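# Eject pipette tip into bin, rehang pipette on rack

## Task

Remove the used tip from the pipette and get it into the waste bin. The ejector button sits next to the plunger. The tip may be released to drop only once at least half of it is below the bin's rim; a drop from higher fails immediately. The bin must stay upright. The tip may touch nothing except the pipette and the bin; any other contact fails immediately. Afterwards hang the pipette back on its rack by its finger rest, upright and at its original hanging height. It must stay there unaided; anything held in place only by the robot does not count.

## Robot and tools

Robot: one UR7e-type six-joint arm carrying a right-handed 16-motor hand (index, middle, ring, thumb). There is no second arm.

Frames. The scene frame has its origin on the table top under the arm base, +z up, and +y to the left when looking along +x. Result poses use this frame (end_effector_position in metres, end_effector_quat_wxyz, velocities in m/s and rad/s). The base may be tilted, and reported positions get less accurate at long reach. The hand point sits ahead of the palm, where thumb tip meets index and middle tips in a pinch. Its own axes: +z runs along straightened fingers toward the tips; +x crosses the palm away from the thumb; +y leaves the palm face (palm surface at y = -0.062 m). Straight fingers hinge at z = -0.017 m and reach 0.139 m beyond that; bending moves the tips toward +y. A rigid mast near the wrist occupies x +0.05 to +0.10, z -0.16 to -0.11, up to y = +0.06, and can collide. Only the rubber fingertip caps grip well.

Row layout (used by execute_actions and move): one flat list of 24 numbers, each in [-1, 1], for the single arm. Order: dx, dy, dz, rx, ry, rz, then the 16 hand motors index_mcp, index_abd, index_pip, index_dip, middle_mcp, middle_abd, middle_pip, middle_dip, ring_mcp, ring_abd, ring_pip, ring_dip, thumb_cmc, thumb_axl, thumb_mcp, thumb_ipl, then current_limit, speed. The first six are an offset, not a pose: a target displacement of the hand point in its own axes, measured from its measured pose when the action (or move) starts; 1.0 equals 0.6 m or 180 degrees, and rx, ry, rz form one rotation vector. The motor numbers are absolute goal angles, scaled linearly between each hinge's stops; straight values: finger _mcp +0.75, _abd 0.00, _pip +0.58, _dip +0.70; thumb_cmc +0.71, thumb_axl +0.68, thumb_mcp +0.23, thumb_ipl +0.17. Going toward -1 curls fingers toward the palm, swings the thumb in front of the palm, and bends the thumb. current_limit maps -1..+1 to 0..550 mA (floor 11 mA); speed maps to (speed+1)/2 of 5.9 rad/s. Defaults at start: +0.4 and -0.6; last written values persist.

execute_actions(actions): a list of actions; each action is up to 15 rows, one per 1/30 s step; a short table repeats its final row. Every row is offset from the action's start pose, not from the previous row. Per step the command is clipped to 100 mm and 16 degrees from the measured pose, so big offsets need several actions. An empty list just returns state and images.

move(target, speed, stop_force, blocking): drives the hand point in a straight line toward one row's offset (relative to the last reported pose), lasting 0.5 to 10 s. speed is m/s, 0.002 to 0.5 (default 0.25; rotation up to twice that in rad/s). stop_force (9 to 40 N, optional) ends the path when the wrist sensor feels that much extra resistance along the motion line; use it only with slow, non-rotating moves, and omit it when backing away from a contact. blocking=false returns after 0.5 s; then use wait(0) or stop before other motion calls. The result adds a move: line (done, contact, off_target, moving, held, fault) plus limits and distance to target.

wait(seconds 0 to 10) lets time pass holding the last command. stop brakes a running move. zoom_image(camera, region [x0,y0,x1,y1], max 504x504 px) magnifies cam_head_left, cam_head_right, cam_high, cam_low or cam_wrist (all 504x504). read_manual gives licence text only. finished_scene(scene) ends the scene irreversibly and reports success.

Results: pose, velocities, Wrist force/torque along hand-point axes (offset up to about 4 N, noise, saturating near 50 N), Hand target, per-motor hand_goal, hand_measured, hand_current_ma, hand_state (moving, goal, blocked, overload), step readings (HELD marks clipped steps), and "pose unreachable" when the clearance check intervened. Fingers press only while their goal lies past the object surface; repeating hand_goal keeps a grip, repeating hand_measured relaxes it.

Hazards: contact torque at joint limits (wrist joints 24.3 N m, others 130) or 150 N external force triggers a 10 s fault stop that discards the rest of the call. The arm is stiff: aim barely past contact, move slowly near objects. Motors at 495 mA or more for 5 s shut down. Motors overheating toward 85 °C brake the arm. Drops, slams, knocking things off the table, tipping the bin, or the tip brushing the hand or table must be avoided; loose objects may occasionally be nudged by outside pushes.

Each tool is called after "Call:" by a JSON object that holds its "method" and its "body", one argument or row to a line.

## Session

Call:
{"method": "execute_actions", "body": {
  "actions": []
}}

Scene clock: 0.00 s.
end_effector_position=(+0.5705, -0.3648, +0.3783) hand_goal=(+0.754, +0.000, +0.576, +0.696, +0.754, +0.000, +0.576, +0.696, +0.754, +0.000, +0.576, +0.696, +0.714, +0.678, +0.226, +0.168) hand_measured=(+0.754, +0.000, +0.576, +0.696, +0.754, +0.000, +0.576, +0.696, +0.754, +0.000, +0.576, +0.696, +0.714, +0.678, +0.226, +0.168) hand_current_ma=(+0, +0, +0, +0, +0, +0, +0, +0, +0, +0, +0, +0, +0, +0, +0, +0) hand_state=(goal, goal, goal, goal, goal, goal, goal, goal, goal, goal, goal, goal, goal, goal, goal, goal) hand_current_limit=0.40 hand_speed=-0.60 end_effector_quat_wxyz=(-0.021, -0.550, +0.824, -0.134) end_effector_velocity=(-0.000, -0.000, -0.000) end_effector_angular_velocity=(+0.000, +0.001, -0.000)
Joint positions: [-0.662 -1.043  1.129 -1.901 -1.694  2.809]
Joint velocities: [-0.    -0.     0.     0.001 -0.    -0.   ]
Wrist force (N, on the end effector, along its own x y z axes, offset not removed): no reading
Wrist torque (N m, same axes, about the end effector's origin, offset not removed): no reading
Hand target: +0.570, -0.365, +0.378; -0.021, -0.550, +0.824, -0.134
camera_calibration (this result's frames):
cam_wrist: T_world_to_cam=[[-0.224622, 0.939974, -0.256893, 0.60288], [0.583114, 0.340878, 0.737414, -0.538235], [0.78072, 0.0158414, -0.624681, -0.0786115], [0, 0, 0, 1]] pos_world=[0.510646, -0.381974, 0.502671]

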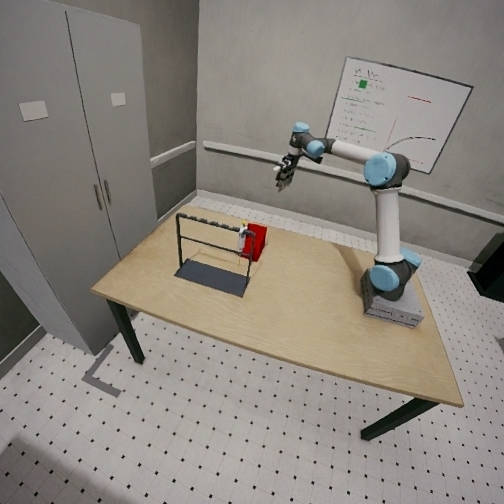

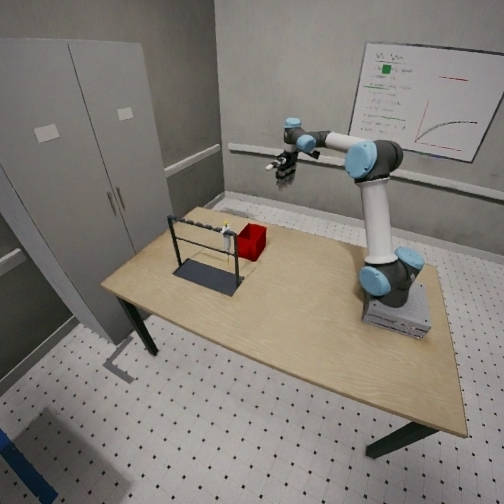

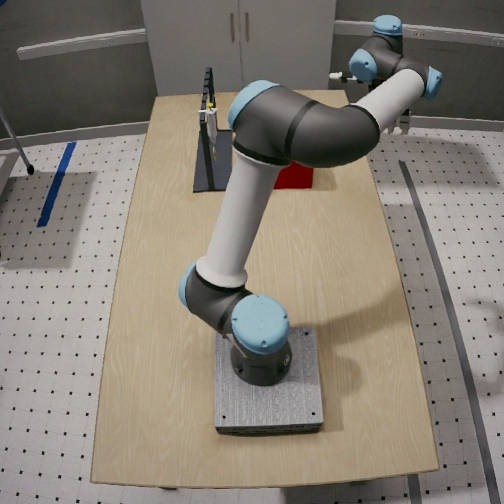

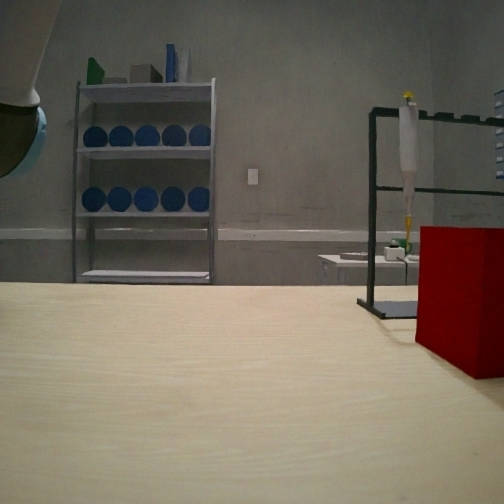

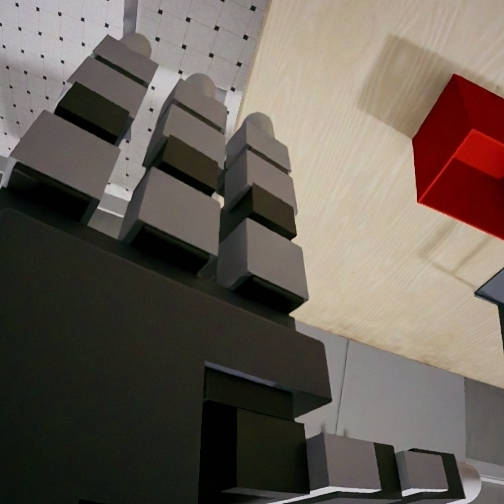

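Call:
{"method": "zoom_image", "body": {
  "camera": "cam_low",
  "region": [340, 70, 504, 260]
}}

Call:
{"method": "zoom_image", "body": {
  "camera": "cam_head_left",
  "region": [160, 200, 280, 310]
}}

Call:
{"method": "zoom_image", "body": {
  "camera": "cam_head_right",
  "region": [160, 200, 280, 310]
}}

Call:
{"method": "zoom_image", "body": {
  "camera": "cam_low",
  "region": [380, 80, 440, 140]
}}

Call:
{"method": "zoom_image", "body": {
  "camera": "cam_high",
  "region": [180, 60, 250, 130]
}}

Region (340, 70, 504, 260) of cam_low's 504x504 image, scaled by 2.653, with more detail than that image has; it fills the left 435 columns of this view, and the rest is white.

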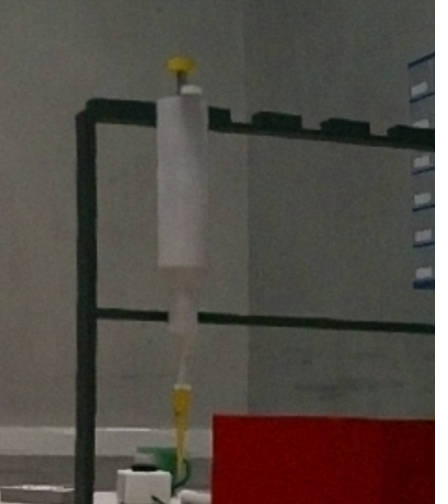

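Region (160, 200, 280, 310) of cam_head_left's 504x504 image, scaled by 4.200, with more detail than that image has; it fills the top 462 rows of this view, and the rest is white.

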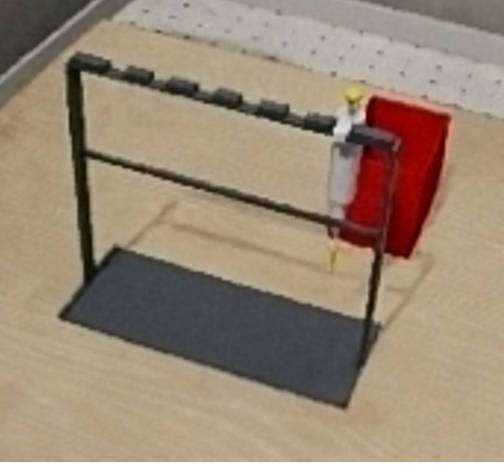

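Region (160, 200, 280, 310) of cam_head_right's 504x504 image, scaled by 4.200, with more detail than that image has; it fills the top 462 rows of this view, and the rest is white.

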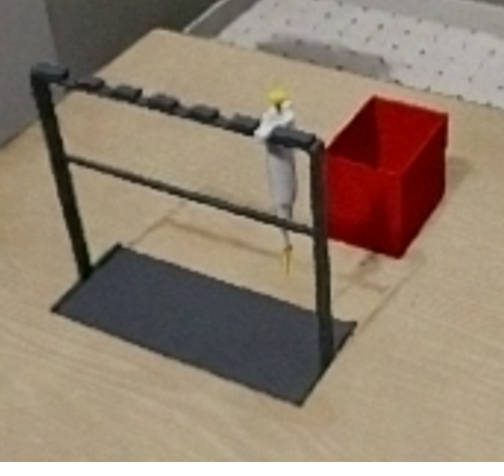

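Region (380, 80, 440, 140) of cam_low's 504x504 image, scaled by 8.400, with more detail than that image has.

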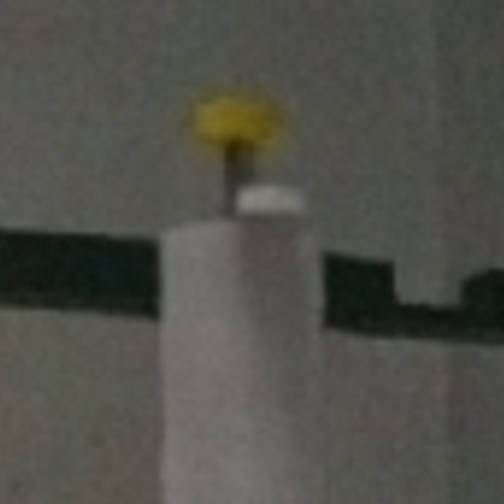

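Region (180, 60, 250, 130) of cam_high's 504x504 image, scaled by 7.200, with more detail than that image has.

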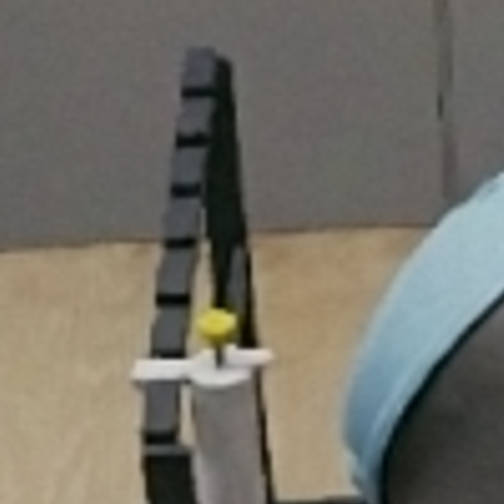

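Call:
{"method": "move", "body": {
  "target": [-0.8939,0.0600,0.0434,0.2200,-0.4469,0.3617,0.342,0,0.285,-0.812,0.342,0,0.285,-0.812,0.9,0,0.576,0.696,0.714,0.678,0.226,0.168,0.4,-0.4],
  "speed": 0.42
}}

Scene clock: 89.00 s.
end_effector_position=(+0.7523, +0.1250, +0.2491) hand_goal=(+0.342, +0.000, +0.286, -0.812, +0.342, +0.000, +0.286, -0.812, +0.900, +0.000, +0.576, +0.696, +0.714, +0.678, +0.226, +0.168) hand_measured=(+0.344, -0.002, +0.288, -0.810, +0.344, -0.002, +0.288, -0.810, +0.898, -0.004, +0.576, +0.696, +0.712, +0.678, +0.224, +0.168) hand_current_ma=(+10, -7, +15, +15, +11, -8, +14, +15, -14, -13, +3, +0, -8, -4, -15, -2) hand_state=(goal, goal, goal, goal, goal, goal, goal, goal, goal, goal, goal, goal, goal, goal, goal, goal) hand_current_limit=0.40 hand_speed=-0.40 end_effector_quat_wxyz=(+0.707, +0.001, +0.707, -0.000) end_effector_velocity=(+0.002, +0.001, -0.002) end_effector_angular_velocity=(+0.003, -0.006, -0.006)
Joint positions: [-0.129 -0.561  1.746 -4.317 -1.394  4.705]
Joint velocities: [ 0.005  0.009 -0.01  -0.006 -0.011  0.004]
Wrist force (N, on the end effector, along its own x y z axes, offset not removed): [1.9 2.7 0.4]
Wrist torque (N m, same axes, about the end effector's origin, offset not removed): [0.35 -0.44 -0.12]
Hand target: +0.753, +0.125, +0.249; +0.707, +0.001, +0.707, -0.000
Off the commanded pose: 0.001 m, 0 deg.
move: done
camera_calibration (this result's frames):
cam_wrist: T_world_to_cam=[[-0.0058229, 0.593588, 0.804748, -0.235605], [-0.728689, -0.553645, 0.403099, 0.46604], [0.68482, -0.584064, 0.435765, -0.426047], [0, 0, 0, 1]] pos_world=[0.629992, 0.149034, 0.187398]

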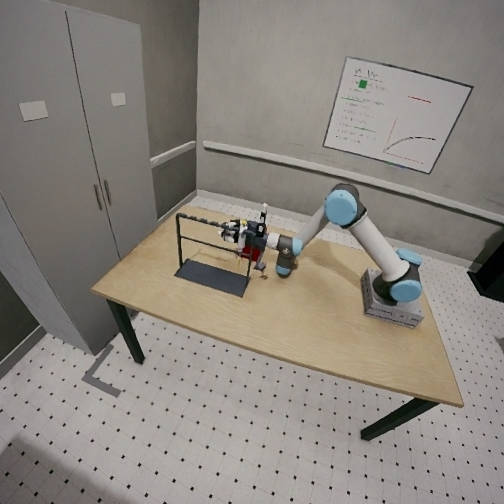

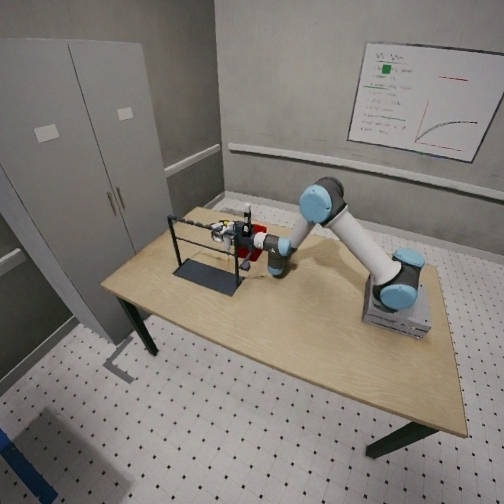

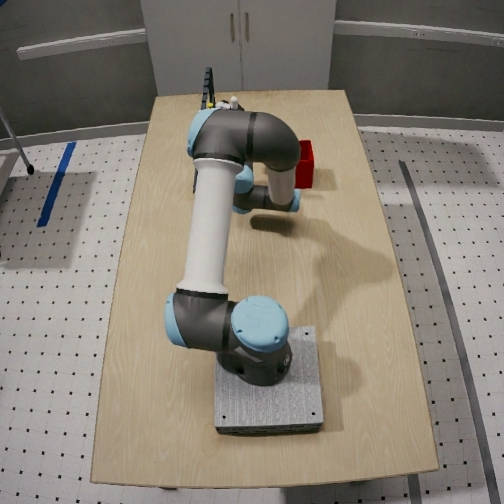

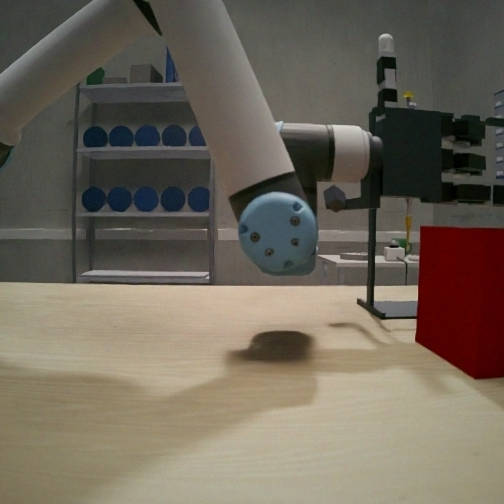

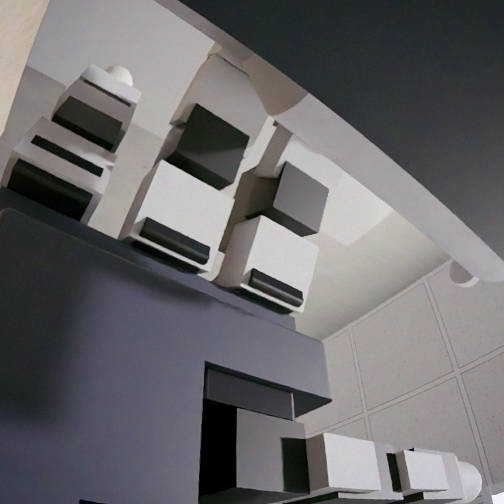

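Call:
{"method": "move", "body": {
  "target": [0.002,0.0813,0.0233,0,0,0,0.07,0,0.285,-0.812,0.07,0,0.285,-0.812,0.9,0,0.576,0.696,0.714,0.678,0.226,0.168,0.4,-0.87],
  "speed": 0.07
}}

Scene clock: 107.80 s.
end_effector_position=(+0.7662, +0.1736, +0.2479) hand_goal=(+0.070, +0.000, +0.286, -0.812, +0.070, +0.000, +0.286, -0.812, +0.900, +0.000, +0.576, +0.696, +0.714, +0.678, +0.226, +0.168) hand_measured=(+0.072, -0.002, +0.288, -0.810, +0.072, -0.002, +0.288, -0.810, +0.898, -0.004, +0.576, +0.696, +0.712, +0.678, +0.224, +0.168) hand_current_ma=(+14, -7, +14, +15, +15, -8, +14, +15, -12, -13, +3, +0, -8, -4, -14, -2) hand_state=(goal, goal, goal, goal, goal, goal, goal, goal, goal, goal, goal, goal, goal, goal, goal, goal) hand_current_limit=0.40 hand_speed=-0.87 end_effector_quat_wxyz=(+0.707, +0.001, +0.707, -0.000) end_effector_velocity=(+0.001, +0.002, -0.000) end_effector_angular_velocity=(-0.002, -0.001, +0.001)
Joint positions: [-0.033 -0.538  1.681 -4.274 -1.491  4.706]
Joint velocities: [ 0.004  0.002 -0.004  0.001 -0.003 -0.002]
Wrist force (N, on the end effector, along its own x y z axes, offset not removed): [3.7 0.5 -0.2]
Wrist torque (N m, same axes, about the end effector's origin, offset not removed): [0.02 -0.68 0.09]
Hand target: +0.766, +0.174, +0.248; +0.707, +0.001, +0.707, -0.000
Off the commanded pose: 0.000 m, 0 deg.
move: done
camera_calibration (this result's frames):
cam_wrist: T_world_to_cam=[[-0.00582887, 0.593606, 0.804735, -0.263415], [-0.728678, -0.553648, 0.403116, 0.503552], [0.684832, -0.584042, 0.435775, -0.406701], [0, 0, 0, 1]] pos_world=[0.643914, 0.197625, 0.186219]

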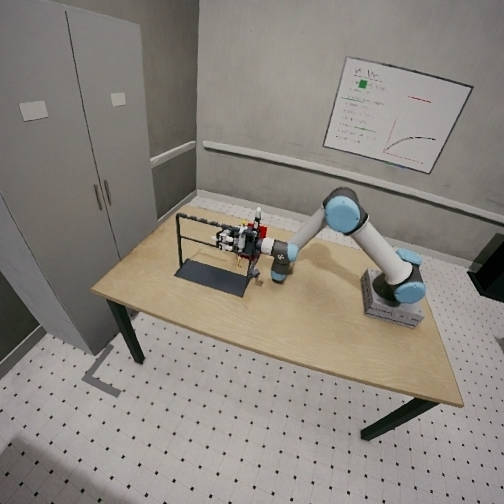

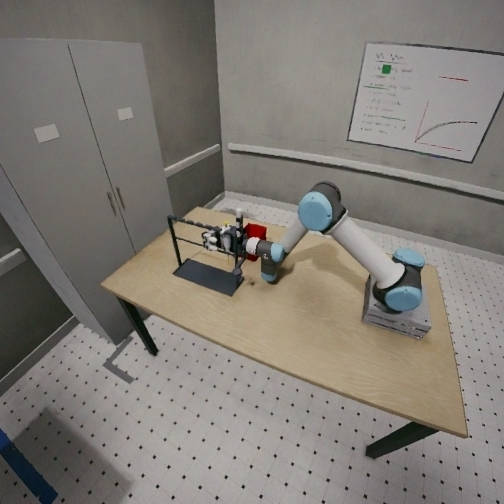

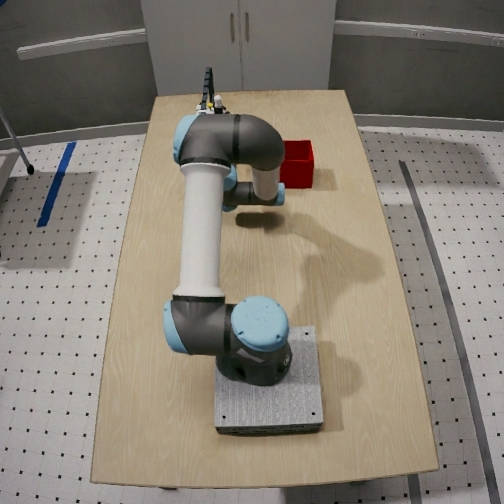

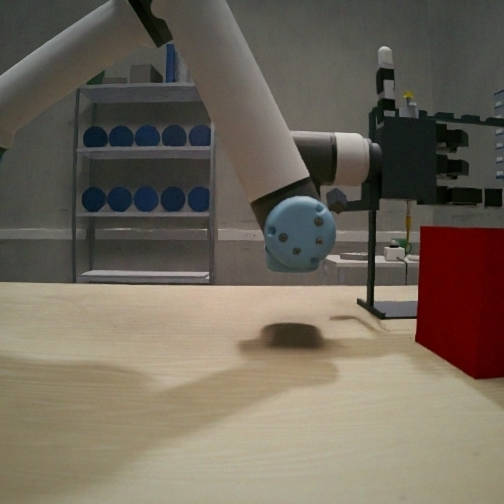

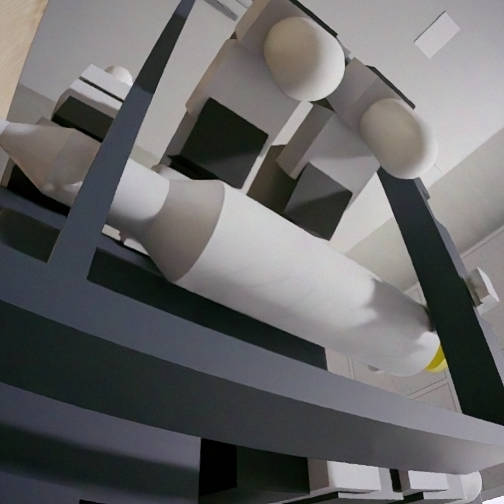

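Call:
{"method": "execute_actions", "body": {
  "actions": [
    [[0,0.001,0,0,0,0,-0.27,0,0.02,-0.82,-0.27,0,0.02,-0.82,0.9,0,0.576,0.696,0.714,0.678,0.226,0.168,0.6,-0.4],[0,0.0015,0,0,0,0,-0.27,0,0.02,-0.82,-0.27,0,0.02,-0.82,0.9,0,0.576,0.696,0.714,0.678,0.226,0.168,0.6,-0.4],[0,0.002,0,0,0,0,-0.27,0,0.02,-0.82,-0.27,0,0.02,-0.82,0.9,0,0.576,0.696,0.714,0.678,0.226,0.168,0.6,-0.4],[0,0.0025,0,0,0,0,-0.27,0,0.02,-0.82,-0.27,0,0.02,-0.82,0.9,0,0.576,0.696,0.714,0.678,0.226,0.168,0.6,-0.4],[0,0.003,0,0,0,0,-0.27,0,0.02,-0.82,-0.27,0,0.02,-0.82,0.9,0,0.576,0.696,0.714,0.678,0.226,0.168,0.6,-0.4],[0,0.003,0,0,0,0,-0.27,0,0.02,-0.82,-0.27,0,0.02,-0.82,0.9,0,0.576,0.696,0.714,0.678,0.226,0.168,0.6,-0.4],[0,0.003,0,0,0,0,-0.27,0,0.02,-0.82,-0.27,0,0.02,-0.82,0.9,0,0.576,0.696,0.714,0.678,0.226,0.168,0.6,-0.4],[0,0.003,0,0,0,0,-0.27,0,0.02,-0.82,-0.27,0,0.02,-0.82,0.9,0,0.576,0.696,0.714,0.678,0.226,0.168,0.6,-0.4],[0,0.003,0,0,0,0,-0.27,0,0.02,-0.82,-0.27,0,0.02,-0.82,0.9,0,0.576,0.696,0.714,0.678,0.226,0.168,0.6,-0.4],[0,0.003,0,0,0,0,-0.27,0,0.02,-0.82,-0.27,0,0.02,-0.82,0.9,0,0.576,0.696,0.714,0.678,0.226,0.168,0.6,-0.4],[0,0.003,0,0,0,0,-0.27,0,-0.12,-0.82,-0.27,0,-0.12,-0.82,0.9,0,0.576,0.696,0.714,0.678,0.226,0.168,0.74,-0.8]],
    [[0,0,0,0,0,0,-0.27,0,-0.12,-0.82,-0.27,0,-0.12,-0.82,0.9,0,0.576,0.696,0.714,0.678,0.226,0.168,0.74,-0.8],[0,0,0,0,0,0,-0.27,0,-0.12,-0.82,-0.27,0,-0.12,-0.82,0.9,0,0.576,0.696,0.714,0.678,0.226,0.168,0.74,-0.8],[0,0,0,0,0,0,-0.27,0,-0.12,-0.82,-0.27,0,-0.12,-0.82,0.9,0,0.576,0.696,0.714,0.678,0.226,0.168,0.74,-0.8],[0,0,0,0,0,0,-0.27,0,-0.12,-0.82,-0.27,0,-0.12,-0.82,0.9,0,0.576,0.696,0.714,0.678,0.226,0.168,0.74,-0.8],[0,0,0,0,0,0,-0.27,0,-0.12,-0.82,-0.27,0,-0.12,-0.82,0.9,0,0.576,0.696,0.714,0.678,0.226,0.168,0.74,-0.8],[0,0,0,0,0,0,-0.27,0,-0.12,-0.82,-0.27,0,-0.12,-0.82,0.9,0,0.576,0.696,0.714,0.678,0.226,0.168,0.74,-0.8],[0,0,0,0,0,0,-0.35,0,-0.2,-0.89,-0.35,0,-0.2,-0.89,0.9,0,0.576,0.696,0.714,0.678,0.226,0.168,0.74,-0.8]]
  ]
}}

Scene clock: 149.93 s.
end_effector_position=(+0.7662, +0.1753, +0.2479) hand_goal=(-0.350, +0.000, -0.200, -0.890, -0.350, +0.000, -0.200, -0.890, +0.900, +0.000, +0.576, +0.696, +0.714, +0.678, +0.226, +0.168) hand_measured=(-0.272, -0.002, -0.092, -0.822, -0.268, -0.002, -0.098, -0.818, +0.898, -0.004, +0.576, +0.696, +0.712, +0.678, +0.224, +0.168) hand_current_ma=(+451, -7, +479, +348, +441, -8, +479, +363, -12, -13, +3, +0, -8, -4, -14, -2) hand_state=(blocked, goal, blocked, blocked, blocked, goal, blocked, blocked, goal, goal, goal, goal, goal, goal, goal, goal) hand_current_limit=0.74 hand_speed=-0.80 end_effector_quat_wxyz=(+0.707, +0.001, +0.707, -0.000) end_effector_velocity=(+0.000, -0.001, +0.002) end_effector_angular_velocity=(-0.000, -0.004, -0.001)
Joint positions: [-0.03  -0.538  1.68  -4.273 -1.494  4.706]
Joint velocities: [-0.001 -0.001 -0.002 -0.001 -0.     0.   ]
Wrist force (N, on the end effector, along its own x y z axes, offset not removed): [-2.9 2.3 -0.3]
Wrist torque (N m, same axes, about the end effector's origin, offset not removed): [0.22 -0.10 -0.47]
Hand target: +0.766, +0.175, +0.248; +0.707, +0.001, +0.707, -0.000
Off the commanded pose: 0.000 m, 0 deg.
Step readings (end_effector_position; steps 1 to 15: 1st action; 16 to 30: 2nd action):
0: (+0.7663, +0.1738, +0.2479)
1: (+0.7663, +0.1738, +0.2479)
2: (+0.7663, +0.1738, +0.2479)
4: (+0.7663, +0.1741, +0.2479)
8: (+0.7662, +0.1750, +0.2479)
15: (+0.7662, +0.1753, +0.2479)
16: (+0.7662, +0.1753, +0.2479)
17: (+0.7662, +0.1754, +0.2479)
19: (+0.7662, +0.1753, +0.2479)
23: (+0.7662, +0.1753, +0.2479)
30: end_effector_position above
camera_calibration (this result's frames):
cam_wrist: T_world_to_cam=[[-0.00583234, 0.593596, 0.804742, -0.264467], [-0.728679, -0.553654, 0.403106, 0.504537], [0.684831, -0.584047, 0.43577, -0.405666], [0, 0, 0, 1]] pos_world=[0.643916, 0.199397, 0.186223]

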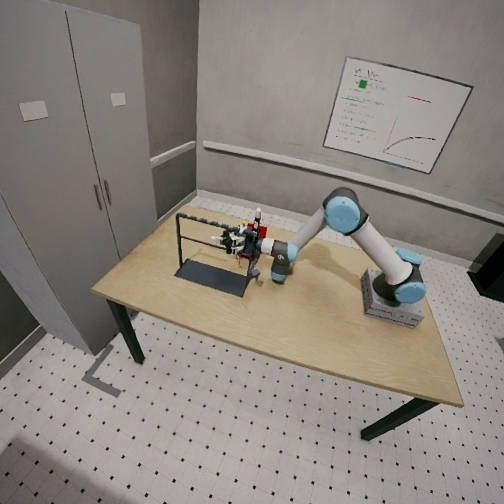

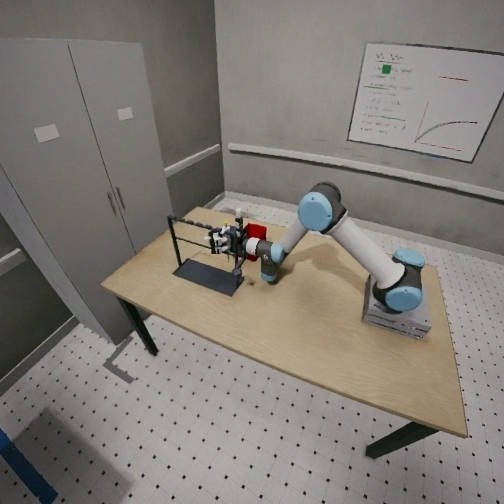

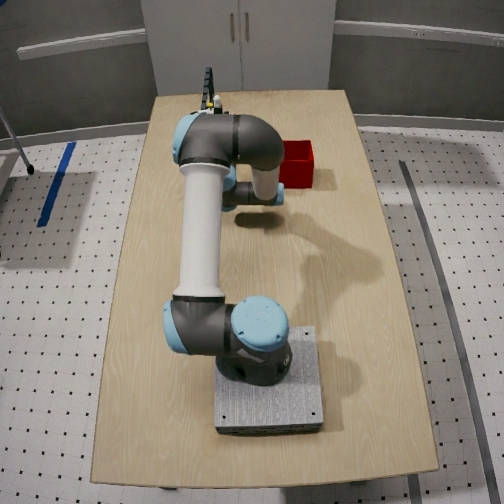

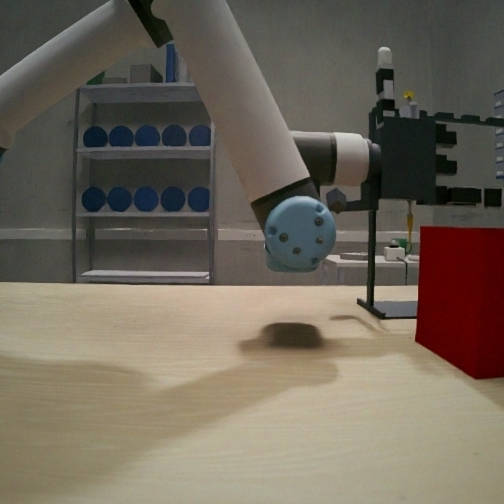

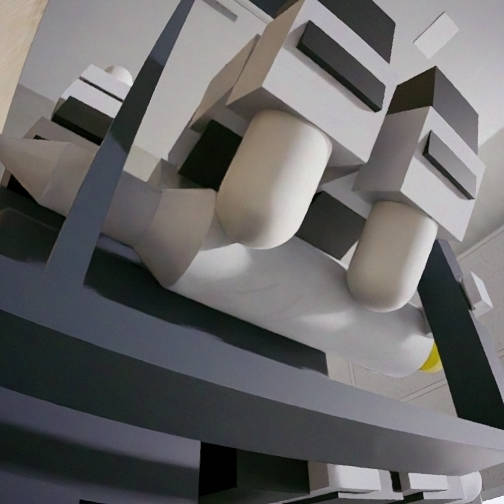

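Call:
{"method": "execute_actions", "body": {
  "actions": [
    [[-0.001,0,0,0,0,0,-0.35,0,-0.2,-0.89,-0.35,0,-0.2,-0.89,0.9,0,0.576,0.696,0.714,0.678,0.226,0.168,0.74,-0.8],[-0.003,0,0,0,0,0,-0.35,0,-0.2,-0.89,-0.35,0,-0.2,-0.89,0.9,0,0.576,0.696,0.714,0.678,0.226,0.168,0.74,-0.8],[-0.0055,0,0,0,0,0,-0.35,0,-0.2,-0.89,-0.35,0,-0.2,-0.89,0.9,0,0.576,0.696,0.714,0.678,0.226,0.168,0.74,-0.8],[-0.008,0,0,0,0,0,-0.35,0,-0.2,-0.89,-0.35,0,-0.2,-0.89,0.9,0,0.576,0.696,0.714,0.678,0.226,0.168,0.74,-0.8],[-0.0105,0,0,0,0,0,-0.35,0,-0.2,-0.89,-0.35,0,-0.2,-0.89,0.9,0,0.576,0.696,0.714,0.678,0.226,0.168,0.74,-0.8],[-0.0125,0,0,0,0,0,-0.35,0,-0.2,-0.89,-0.35,0,-0.2,-0.89,0.9,0,0.576,0.696,0.714,0.678,0.226,0.168,0.74,-0.8],[-0.0135,0,0,0,0,0,-0.35,0,-0.2,-0.89,-0.35,0,-0.2,-0.89,0.9,0,0.576,0.696,0.714,0.678,0.226,0.168,0.74,-0.8]]
  ]
}}

Call:
{"method": "zoom_image", "body": {
  "camera": "cam_wrist",
  "region": [340, 200, 504, 420]
}}

Scene clock: 167.30 s.
end_effector_position=(+0.7663, +0.1753, +0.2557) hand_goal=(-0.350, +0.000, -0.200, -0.890, -0.350, +0.000, -0.200, -0.890, +0.900, +0.000, +0.576, +0.696, +0.714, +0.678, +0.226, +0.168) hand_measured=(-0.272, -0.002, -0.092, -0.822, -0.268, -0.002, -0.098, -0.818, +0.898, -0.004, +0.576, +0.696, +0.712, +0.678, +0.224, +0.168) hand_current_ma=(+450, -7, +479, +347, +441, -8, +479, +363, -12, -14, +3, +0, -8, -4, -14, -2) hand_state=(blocked, goal, blocked, blocked, blocked, goal, blocked, blocked, goal, goal, goal, goal, goal, goal, goal, goal) hand_current_limit=0.74 hand_speed=-0.80 end_effector_quat_wxyz=(+0.707, +0.001, +0.707, -0.000) end_effector_velocity=(+0.000, -0.000, +0.005) end_effector_angular_velocity=(-0.001, -0.003, -0.001)
Joint positions: [-0.03  -0.555  1.686 -4.263 -1.494  4.706]
Joint velocities: [ 0.    -0.008  0.001  0.004 -0.001 -0.001]
Wrist force (N, on the end effector, along its own x y z axes, offset not removed): [2.0 3.2 3.5]
Wrist torque (N m, same axes, about the end effector's origin, offset not removed): [0.16 -0.61 -0.05]
Hand target: +0.766, +0.175, +0.256; +0.707, +0.001, +0.707, -0.000
Off the commanded pose: 0.000 m, 0 deg.
Step readings (end_effector_position):
0: (+0.7662, +0.1753, +0.2479)
1: (+0.7662, +0.1753, +0.2479)
2: (+0.7663, +0.1753, +0.2479)
4: (+0.7663, +0.1753, +0.2487)
8: (+0.7663, +0.1753, +0.2528)
15: end_effector_position above
camera_calibration (this result's frames):
cam_wrist: T_world_to_cam=[[-0.0058224, 0.593597, 0.804742, -0.270685], [-0.728699, -0.553632, 0.4031, 0.501401], [0.684809, -0.584068, 0.435777, -0.409081], [0, 0, 0, 1]] pos_world=[0.643937, 0.199338, 0.193985]

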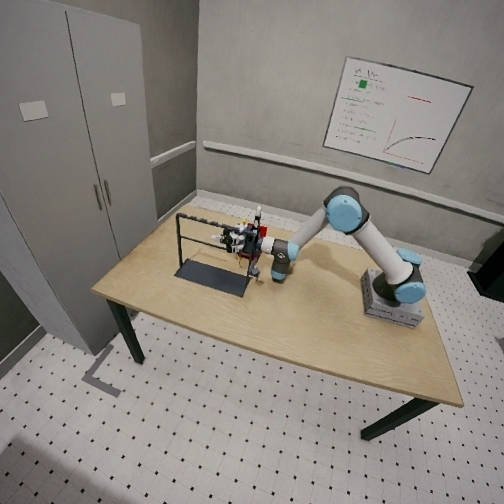

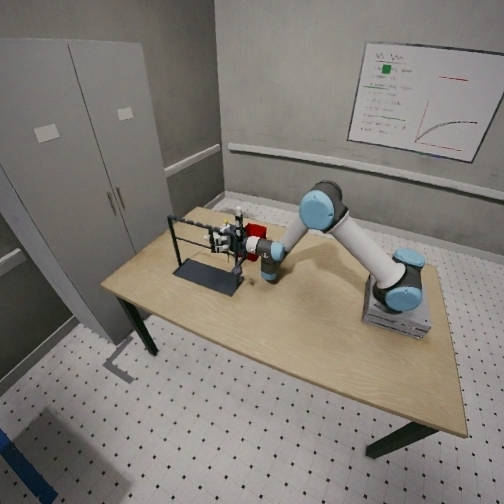

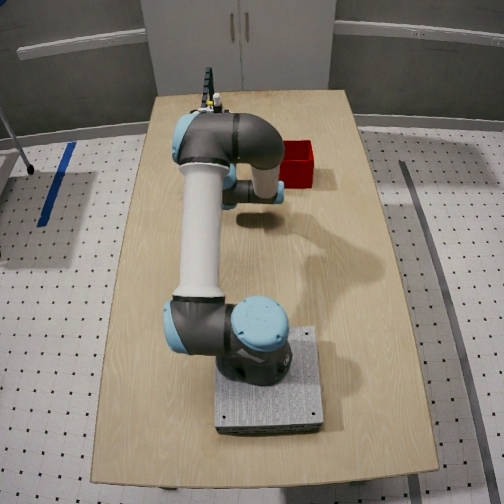

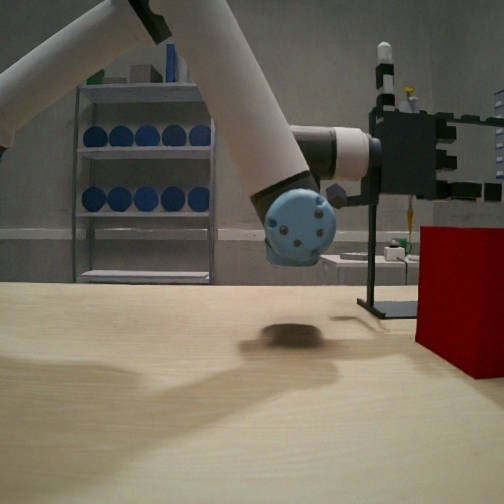

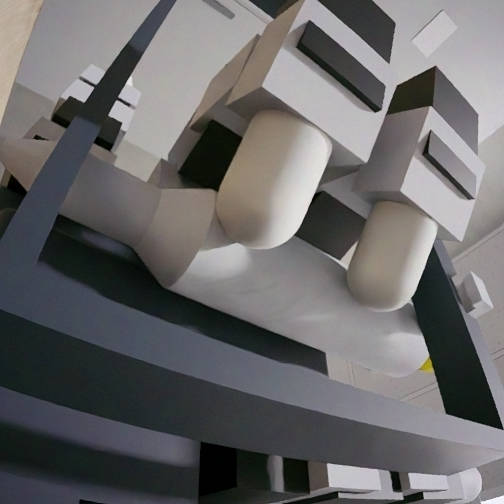

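Region (340, 200, 504, 420) of cam_wrist's 504x504 image, scaled by 2.291, with more detail than that image has; it fills the left 376 columns of this view, and the rest is white.

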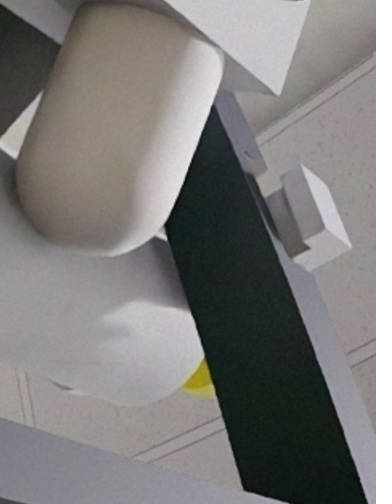

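Call:
{"method": "move", "body": {
  "target": [0,-0.11,0,0,0,0,-0.35,0,-0.2,-0.89,-0.35,0,-0.2,-0.89,0.9,0,0.576,0.696,0.714,0.678,0.226,0.168,0.74,-0.8],
  "speed": 0.11
}}

Call:
{"method": "move", "body": {
  "target": [-0.128,-0.2705,-0.027,0,0,0,-0.35,0,-0.2,-0.89,-0.35,0,-0.2,-0.89,0.9,0,0.576,0.696,0.686,0.678,-0.1,-0.1,0.74,-0.6],
  "speed": 0.25
}}

Scene clock: 189.77 s.
end_effector_position=(+0.7662, +0.1095, +0.2556) hand_goal=(-0.350, +0.000, -0.200, -0.890, -0.350, +0.000, -0.200, -0.890, +0.900, +0.000, +0.576, +0.696, +0.714, +0.678, +0.226, +0.168) hand_measured=(-0.272, -0.002, -0.092, -0.822, -0.268, -0.002, -0.098, -0.818, +0.898, -0.004, +0.576, +0.696, +0.712, +0.678, +0.224, +0.168) hand_current_ma=(+450, -7, +478, +347, +441, -8, +478, +363, -10, -14, +3, +0, -8, -4, -14, -2) hand_state=(blocked, goal, blocked, blocked, blocked, goal, blocked, blocked, goal, goal, goal, goal, goal, goal, goal, goal) hand_current_limit=0.74 hand_speed=-0.80 end_effector_quat_wxyz=(+0.707, +0.001, +0.707, -0.000) end_effector_velocity=(+0.000, -0.003, -0.000) end_effector_angular_velocity=(+0.000, +0.000, -0.001)
Joint positions: [-0.154 -0.563  1.71  -4.278 -1.37   4.704]
Joint velocities: [-0.004  0.     0.    -0.     0.003 -0.   ]
Wrist force (N, on the end effector, along its own x y z axes, offset not removed): [1.4 3.3 1.1]
Wrist torque (N m, same axes, about the end effector's origin, offset not removed): [0.26 -0.33 -0.18]
Hand target: +0.766, +0.109, +0.256; +0.707, +0.001, +0.707, -0.000
Off the commanded pose: 0.000 m, 0 deg.
move: done
camera_calibration (this result's frames):
cam_wrist: T_world_to_cam=[[-0.00580674, 0.593573, 0.804759, -0.231607], [-0.728719, -0.55362, 0.40308, 0.464987], [0.684788, -0.584103, 0.435762, -0.447454], [0, 0, 0, 1]] pos_world=[0.643911, 0.133543, 0.193944]

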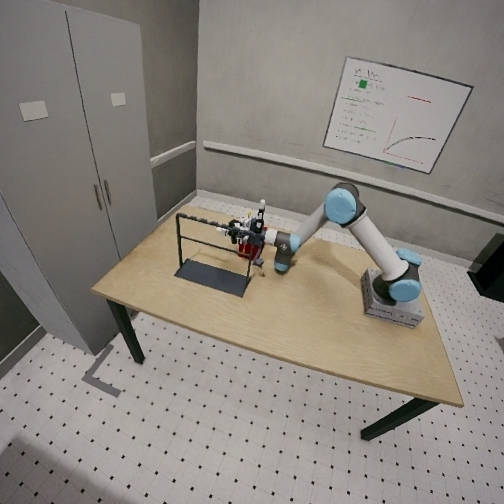

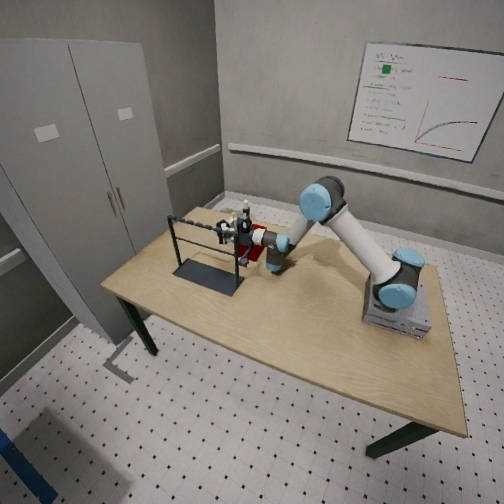

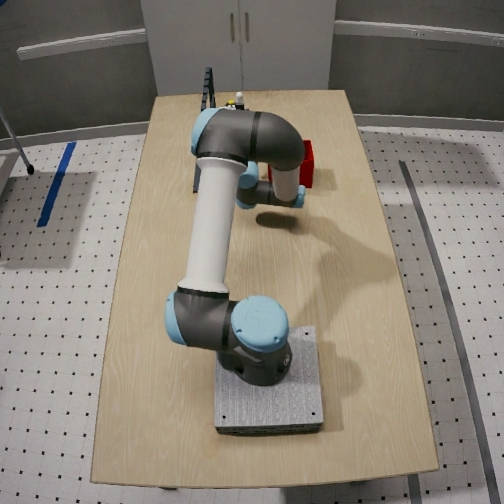

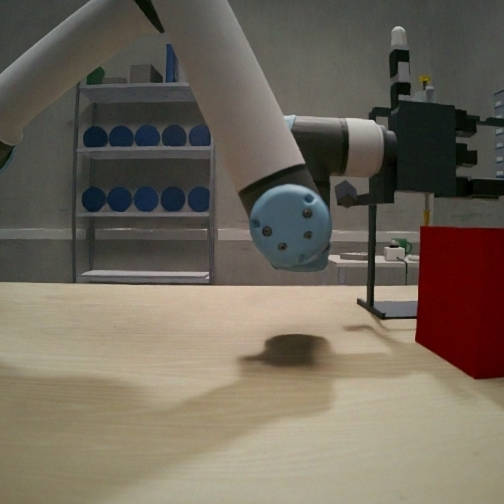

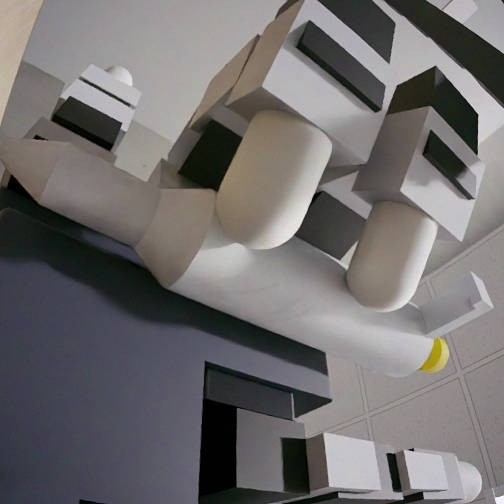

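Scene clock: 191.10 s.
end_effector_position=(+0.7500, -0.0527, +0.3322) hand_goal=(-0.350, +0.000, -0.200, -0.890, -0.350, +0.000, -0.200, -0.890, +0.900, +0.000, +0.576, +0.696, +0.686, +0.678, -0.100, -0.100) hand_measured=(-0.272, -0.002, -0.092, -0.822, -0.268, -0.002, -0.098, -0.818, +0.898, -0.004, +0.576, +0.696, +0.688, +0.678, -0.102, -0.100) hand_current_ma=(+450, -7, +478, +347, +441, -8, +479, +363, -7, -14, +3, +0, +8, -4, -9, +5) hand_state=(blocked, goal, blocked, blocked, blocked, goal, blocked, blocked, goal, goal, goal, goal, goal, goal, goal, goal) hand_current_limit=0.74 hand_speed=-0.60 end_effector_quat_wxyz=(+0.707, +0.001, +0.707, -0.000) end_effector_velocity=(-0.000, -0.002, +0.002) end_effector_angular_velocity=(-0.001, -0.002, -0.000)
Joint positions: [-0.456 -0.725  1.749 -4.154 -1.068  4.701]
Joint velocities: [-0.004 -0.002 -0.002  0.001  0.003 -0.   ]
Wrist force (N, on the end effector, along its own x y z axes, offset not removed): [1.0 4.7 -2.1]
Wrist torque (N m, same axes, about the end effector's origin, offset not removed): [0.95 -0.37 -0.13]
Hand target: +0.750, -0.053, +0.332; +0.707, +0.001, +0.707, -0.000
Off the commanded pose: 0.000 m, 0 deg.
move: done
camera_calibration (this result's frames):
cam_wrist: T_world_to_cam=[[-0.00581132, 0.593506, 0.804808, -0.197088], [-0.728776, -0.553607, 0.402995, 0.332573], [0.684728, -0.584183, 0.43575, -0.56445], [0, 0, 0, 1]] pos_world=[0.62772, -0.0286542, 0.270552]

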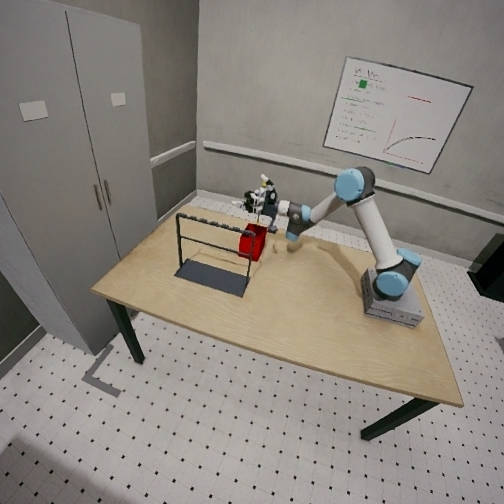

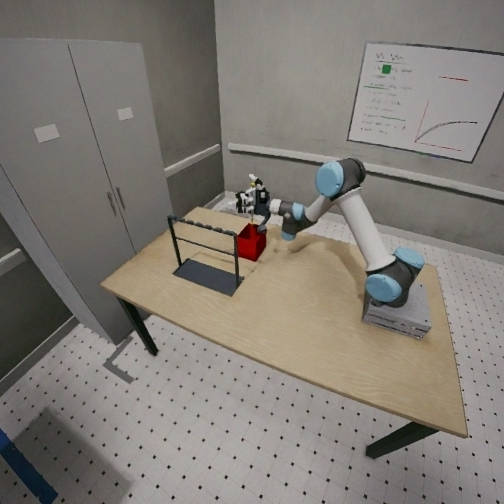

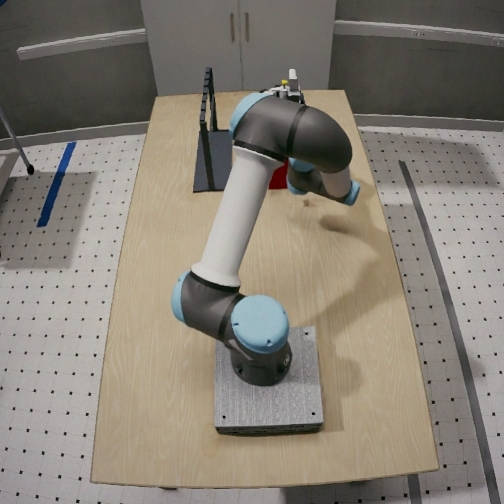

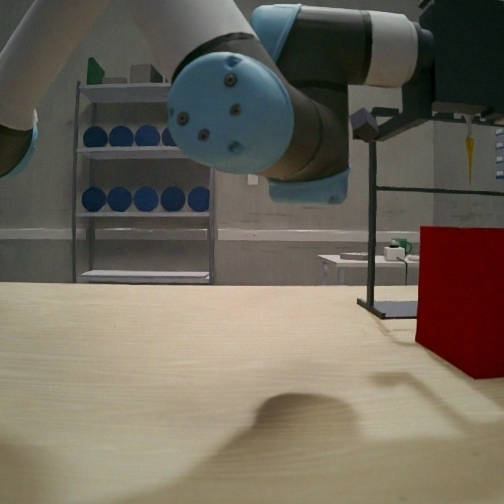

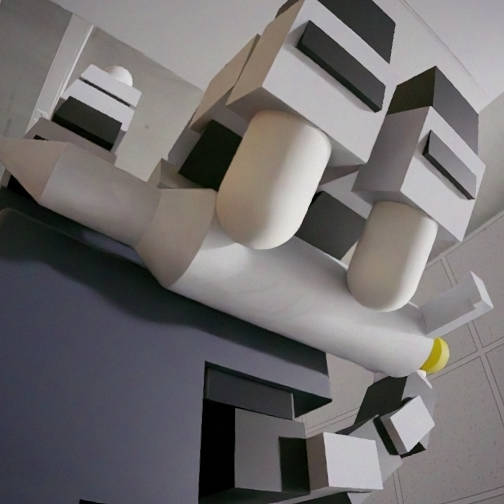

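Call:
{"method": "move", "body": {
  "target": [0.146,0,0,0,0,0,-0.36,0,-0.2,-0.9,-0.36,0,-0.2,-0.9,0.9,0,0.576,0.696,0.686,0.678,-0.146,-0.28,0.74,-0.85],
  "speed": 0.15
}}

Call:
{"method": "zoom_image", "body": {
  "camera": "cam_low",
  "region": [404, 0, 504, 100]
}}

Call:
{"method": "zoom_image", "body": {
  "camera": "cam_low",
  "region": [404, 170, 504, 250]
}}

Call:
{"method": "zoom_image", "body": {
  "camera": "cam_head_right",
  "region": [220, 185, 290, 270]
}}

Scene clock: 205.83 s.
end_effector_position=(+0.7499, -0.0526, +0.2449) hand_goal=(-0.360, +0.000, -0.200, -0.900, -0.360, +0.000, -0.200, -0.900, +0.900, +0.000, +0.576, +0.696, +0.686, +0.678, -0.146, -0.280) hand_measured=(-0.272, -0.002, -0.092, -0.824, -0.268, -0.002, -0.098, -0.822, +0.898, -0.004, +0.576, +0.696, +0.688, +0.678, -0.148, -0.280) hand_current_ma=(+478, -7, +479, +386, +478, -8, +479, +400, -7, -15, +3, +0, +8, -4, -14, +3) hand_state=(blocked, goal, blocked, blocked, blocked, goal, blocked, blocked, goal, goal, goal, goal, goal, goal, goal, goal) hand_current_limit=0.74 hand_speed=-0.85 end_effector_quat_wxyz=(+0.707, +0.001, +0.707, -0.000) end_effector_velocity=(+0.001, -0.000, -0.003) end_effector_angular_velocity=(+0.001, -0.000, -0.000)
Joint positions: [-0.457 -0.542  1.701 -4.289 -1.067  4.701]
Joint velocities: [ 0.     0.008 -0.005 -0.003 -0.001  0.001]
Wrist force (N, on the end effector, along its own x y z axes, offset not removed): [-0.9 -0.2 -0.4]
Wrist torque (N m, same axes, about the end effector's origin, offset not removed): [-0.16 -0.13 -0.40]
Hand target: +0.750, -0.053, +0.245; +0.707, +0.001, +0.707, -0.000
Off the commanded pose: 0.000 m, 0 deg.
move: done
camera_calibration (this result's frames):
cam_wrist: T_world_to_cam=[[-0.00572764, 0.593565, 0.804766, -0.126875], [-0.728783, -0.553536, 0.40308, 0.367742], [0.684721, -0.584191, 0.435751, -0.526249], [0, 0, 0, 1]] pos_world=[0.627611, -0.0285636, 0.183189]

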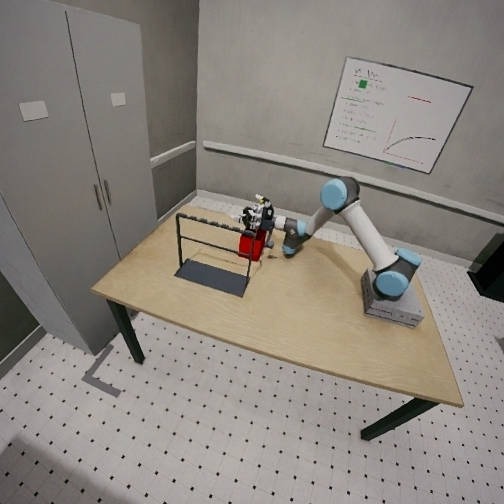

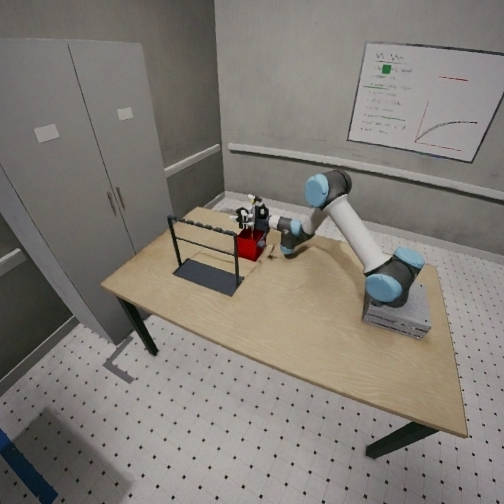

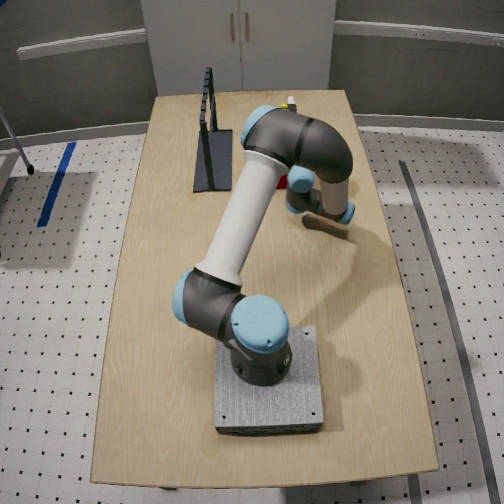

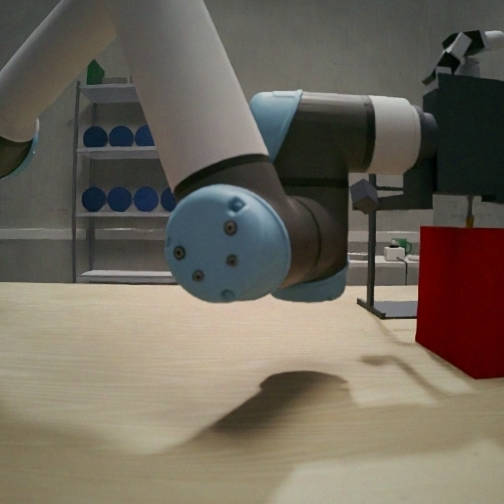

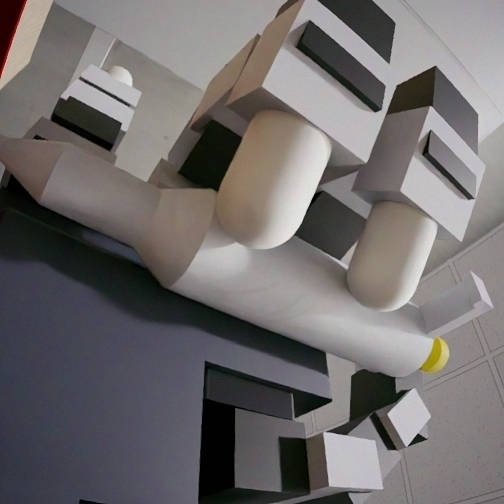

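Region (404, 0, 504, 100) of cam_low's 504x504 image, scaled by 5.040, with more detail than that image has.

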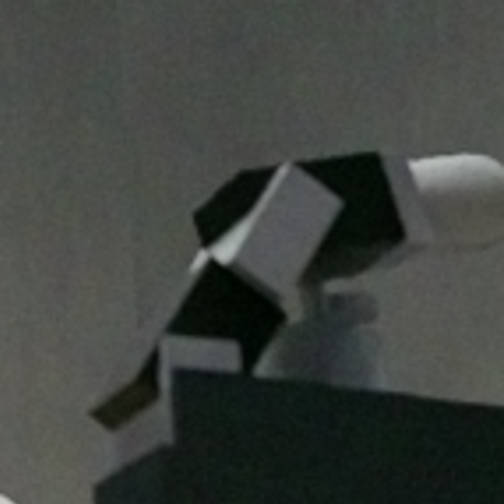

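Region (404, 170, 504, 250) of cam_low's 504x504 image, scaled by 5.040, with more detail than that image has; it fills the top 403 rows of this view, and the rest is white.

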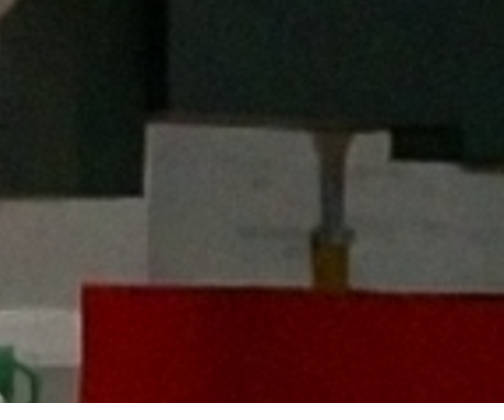

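Region (220, 185, 290, 270) of cam_head_right's 504x504 image, scaled by 5.929, with more detail than that image has; it fills the left 415 columns of this view, and the rest is white.

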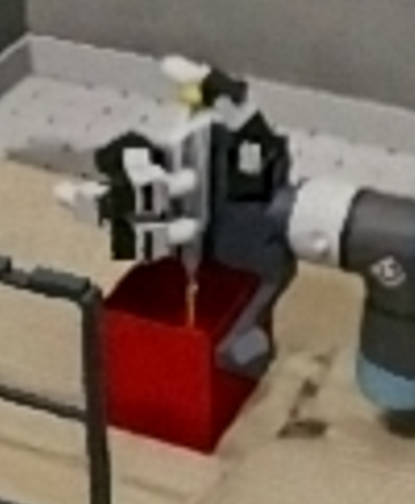

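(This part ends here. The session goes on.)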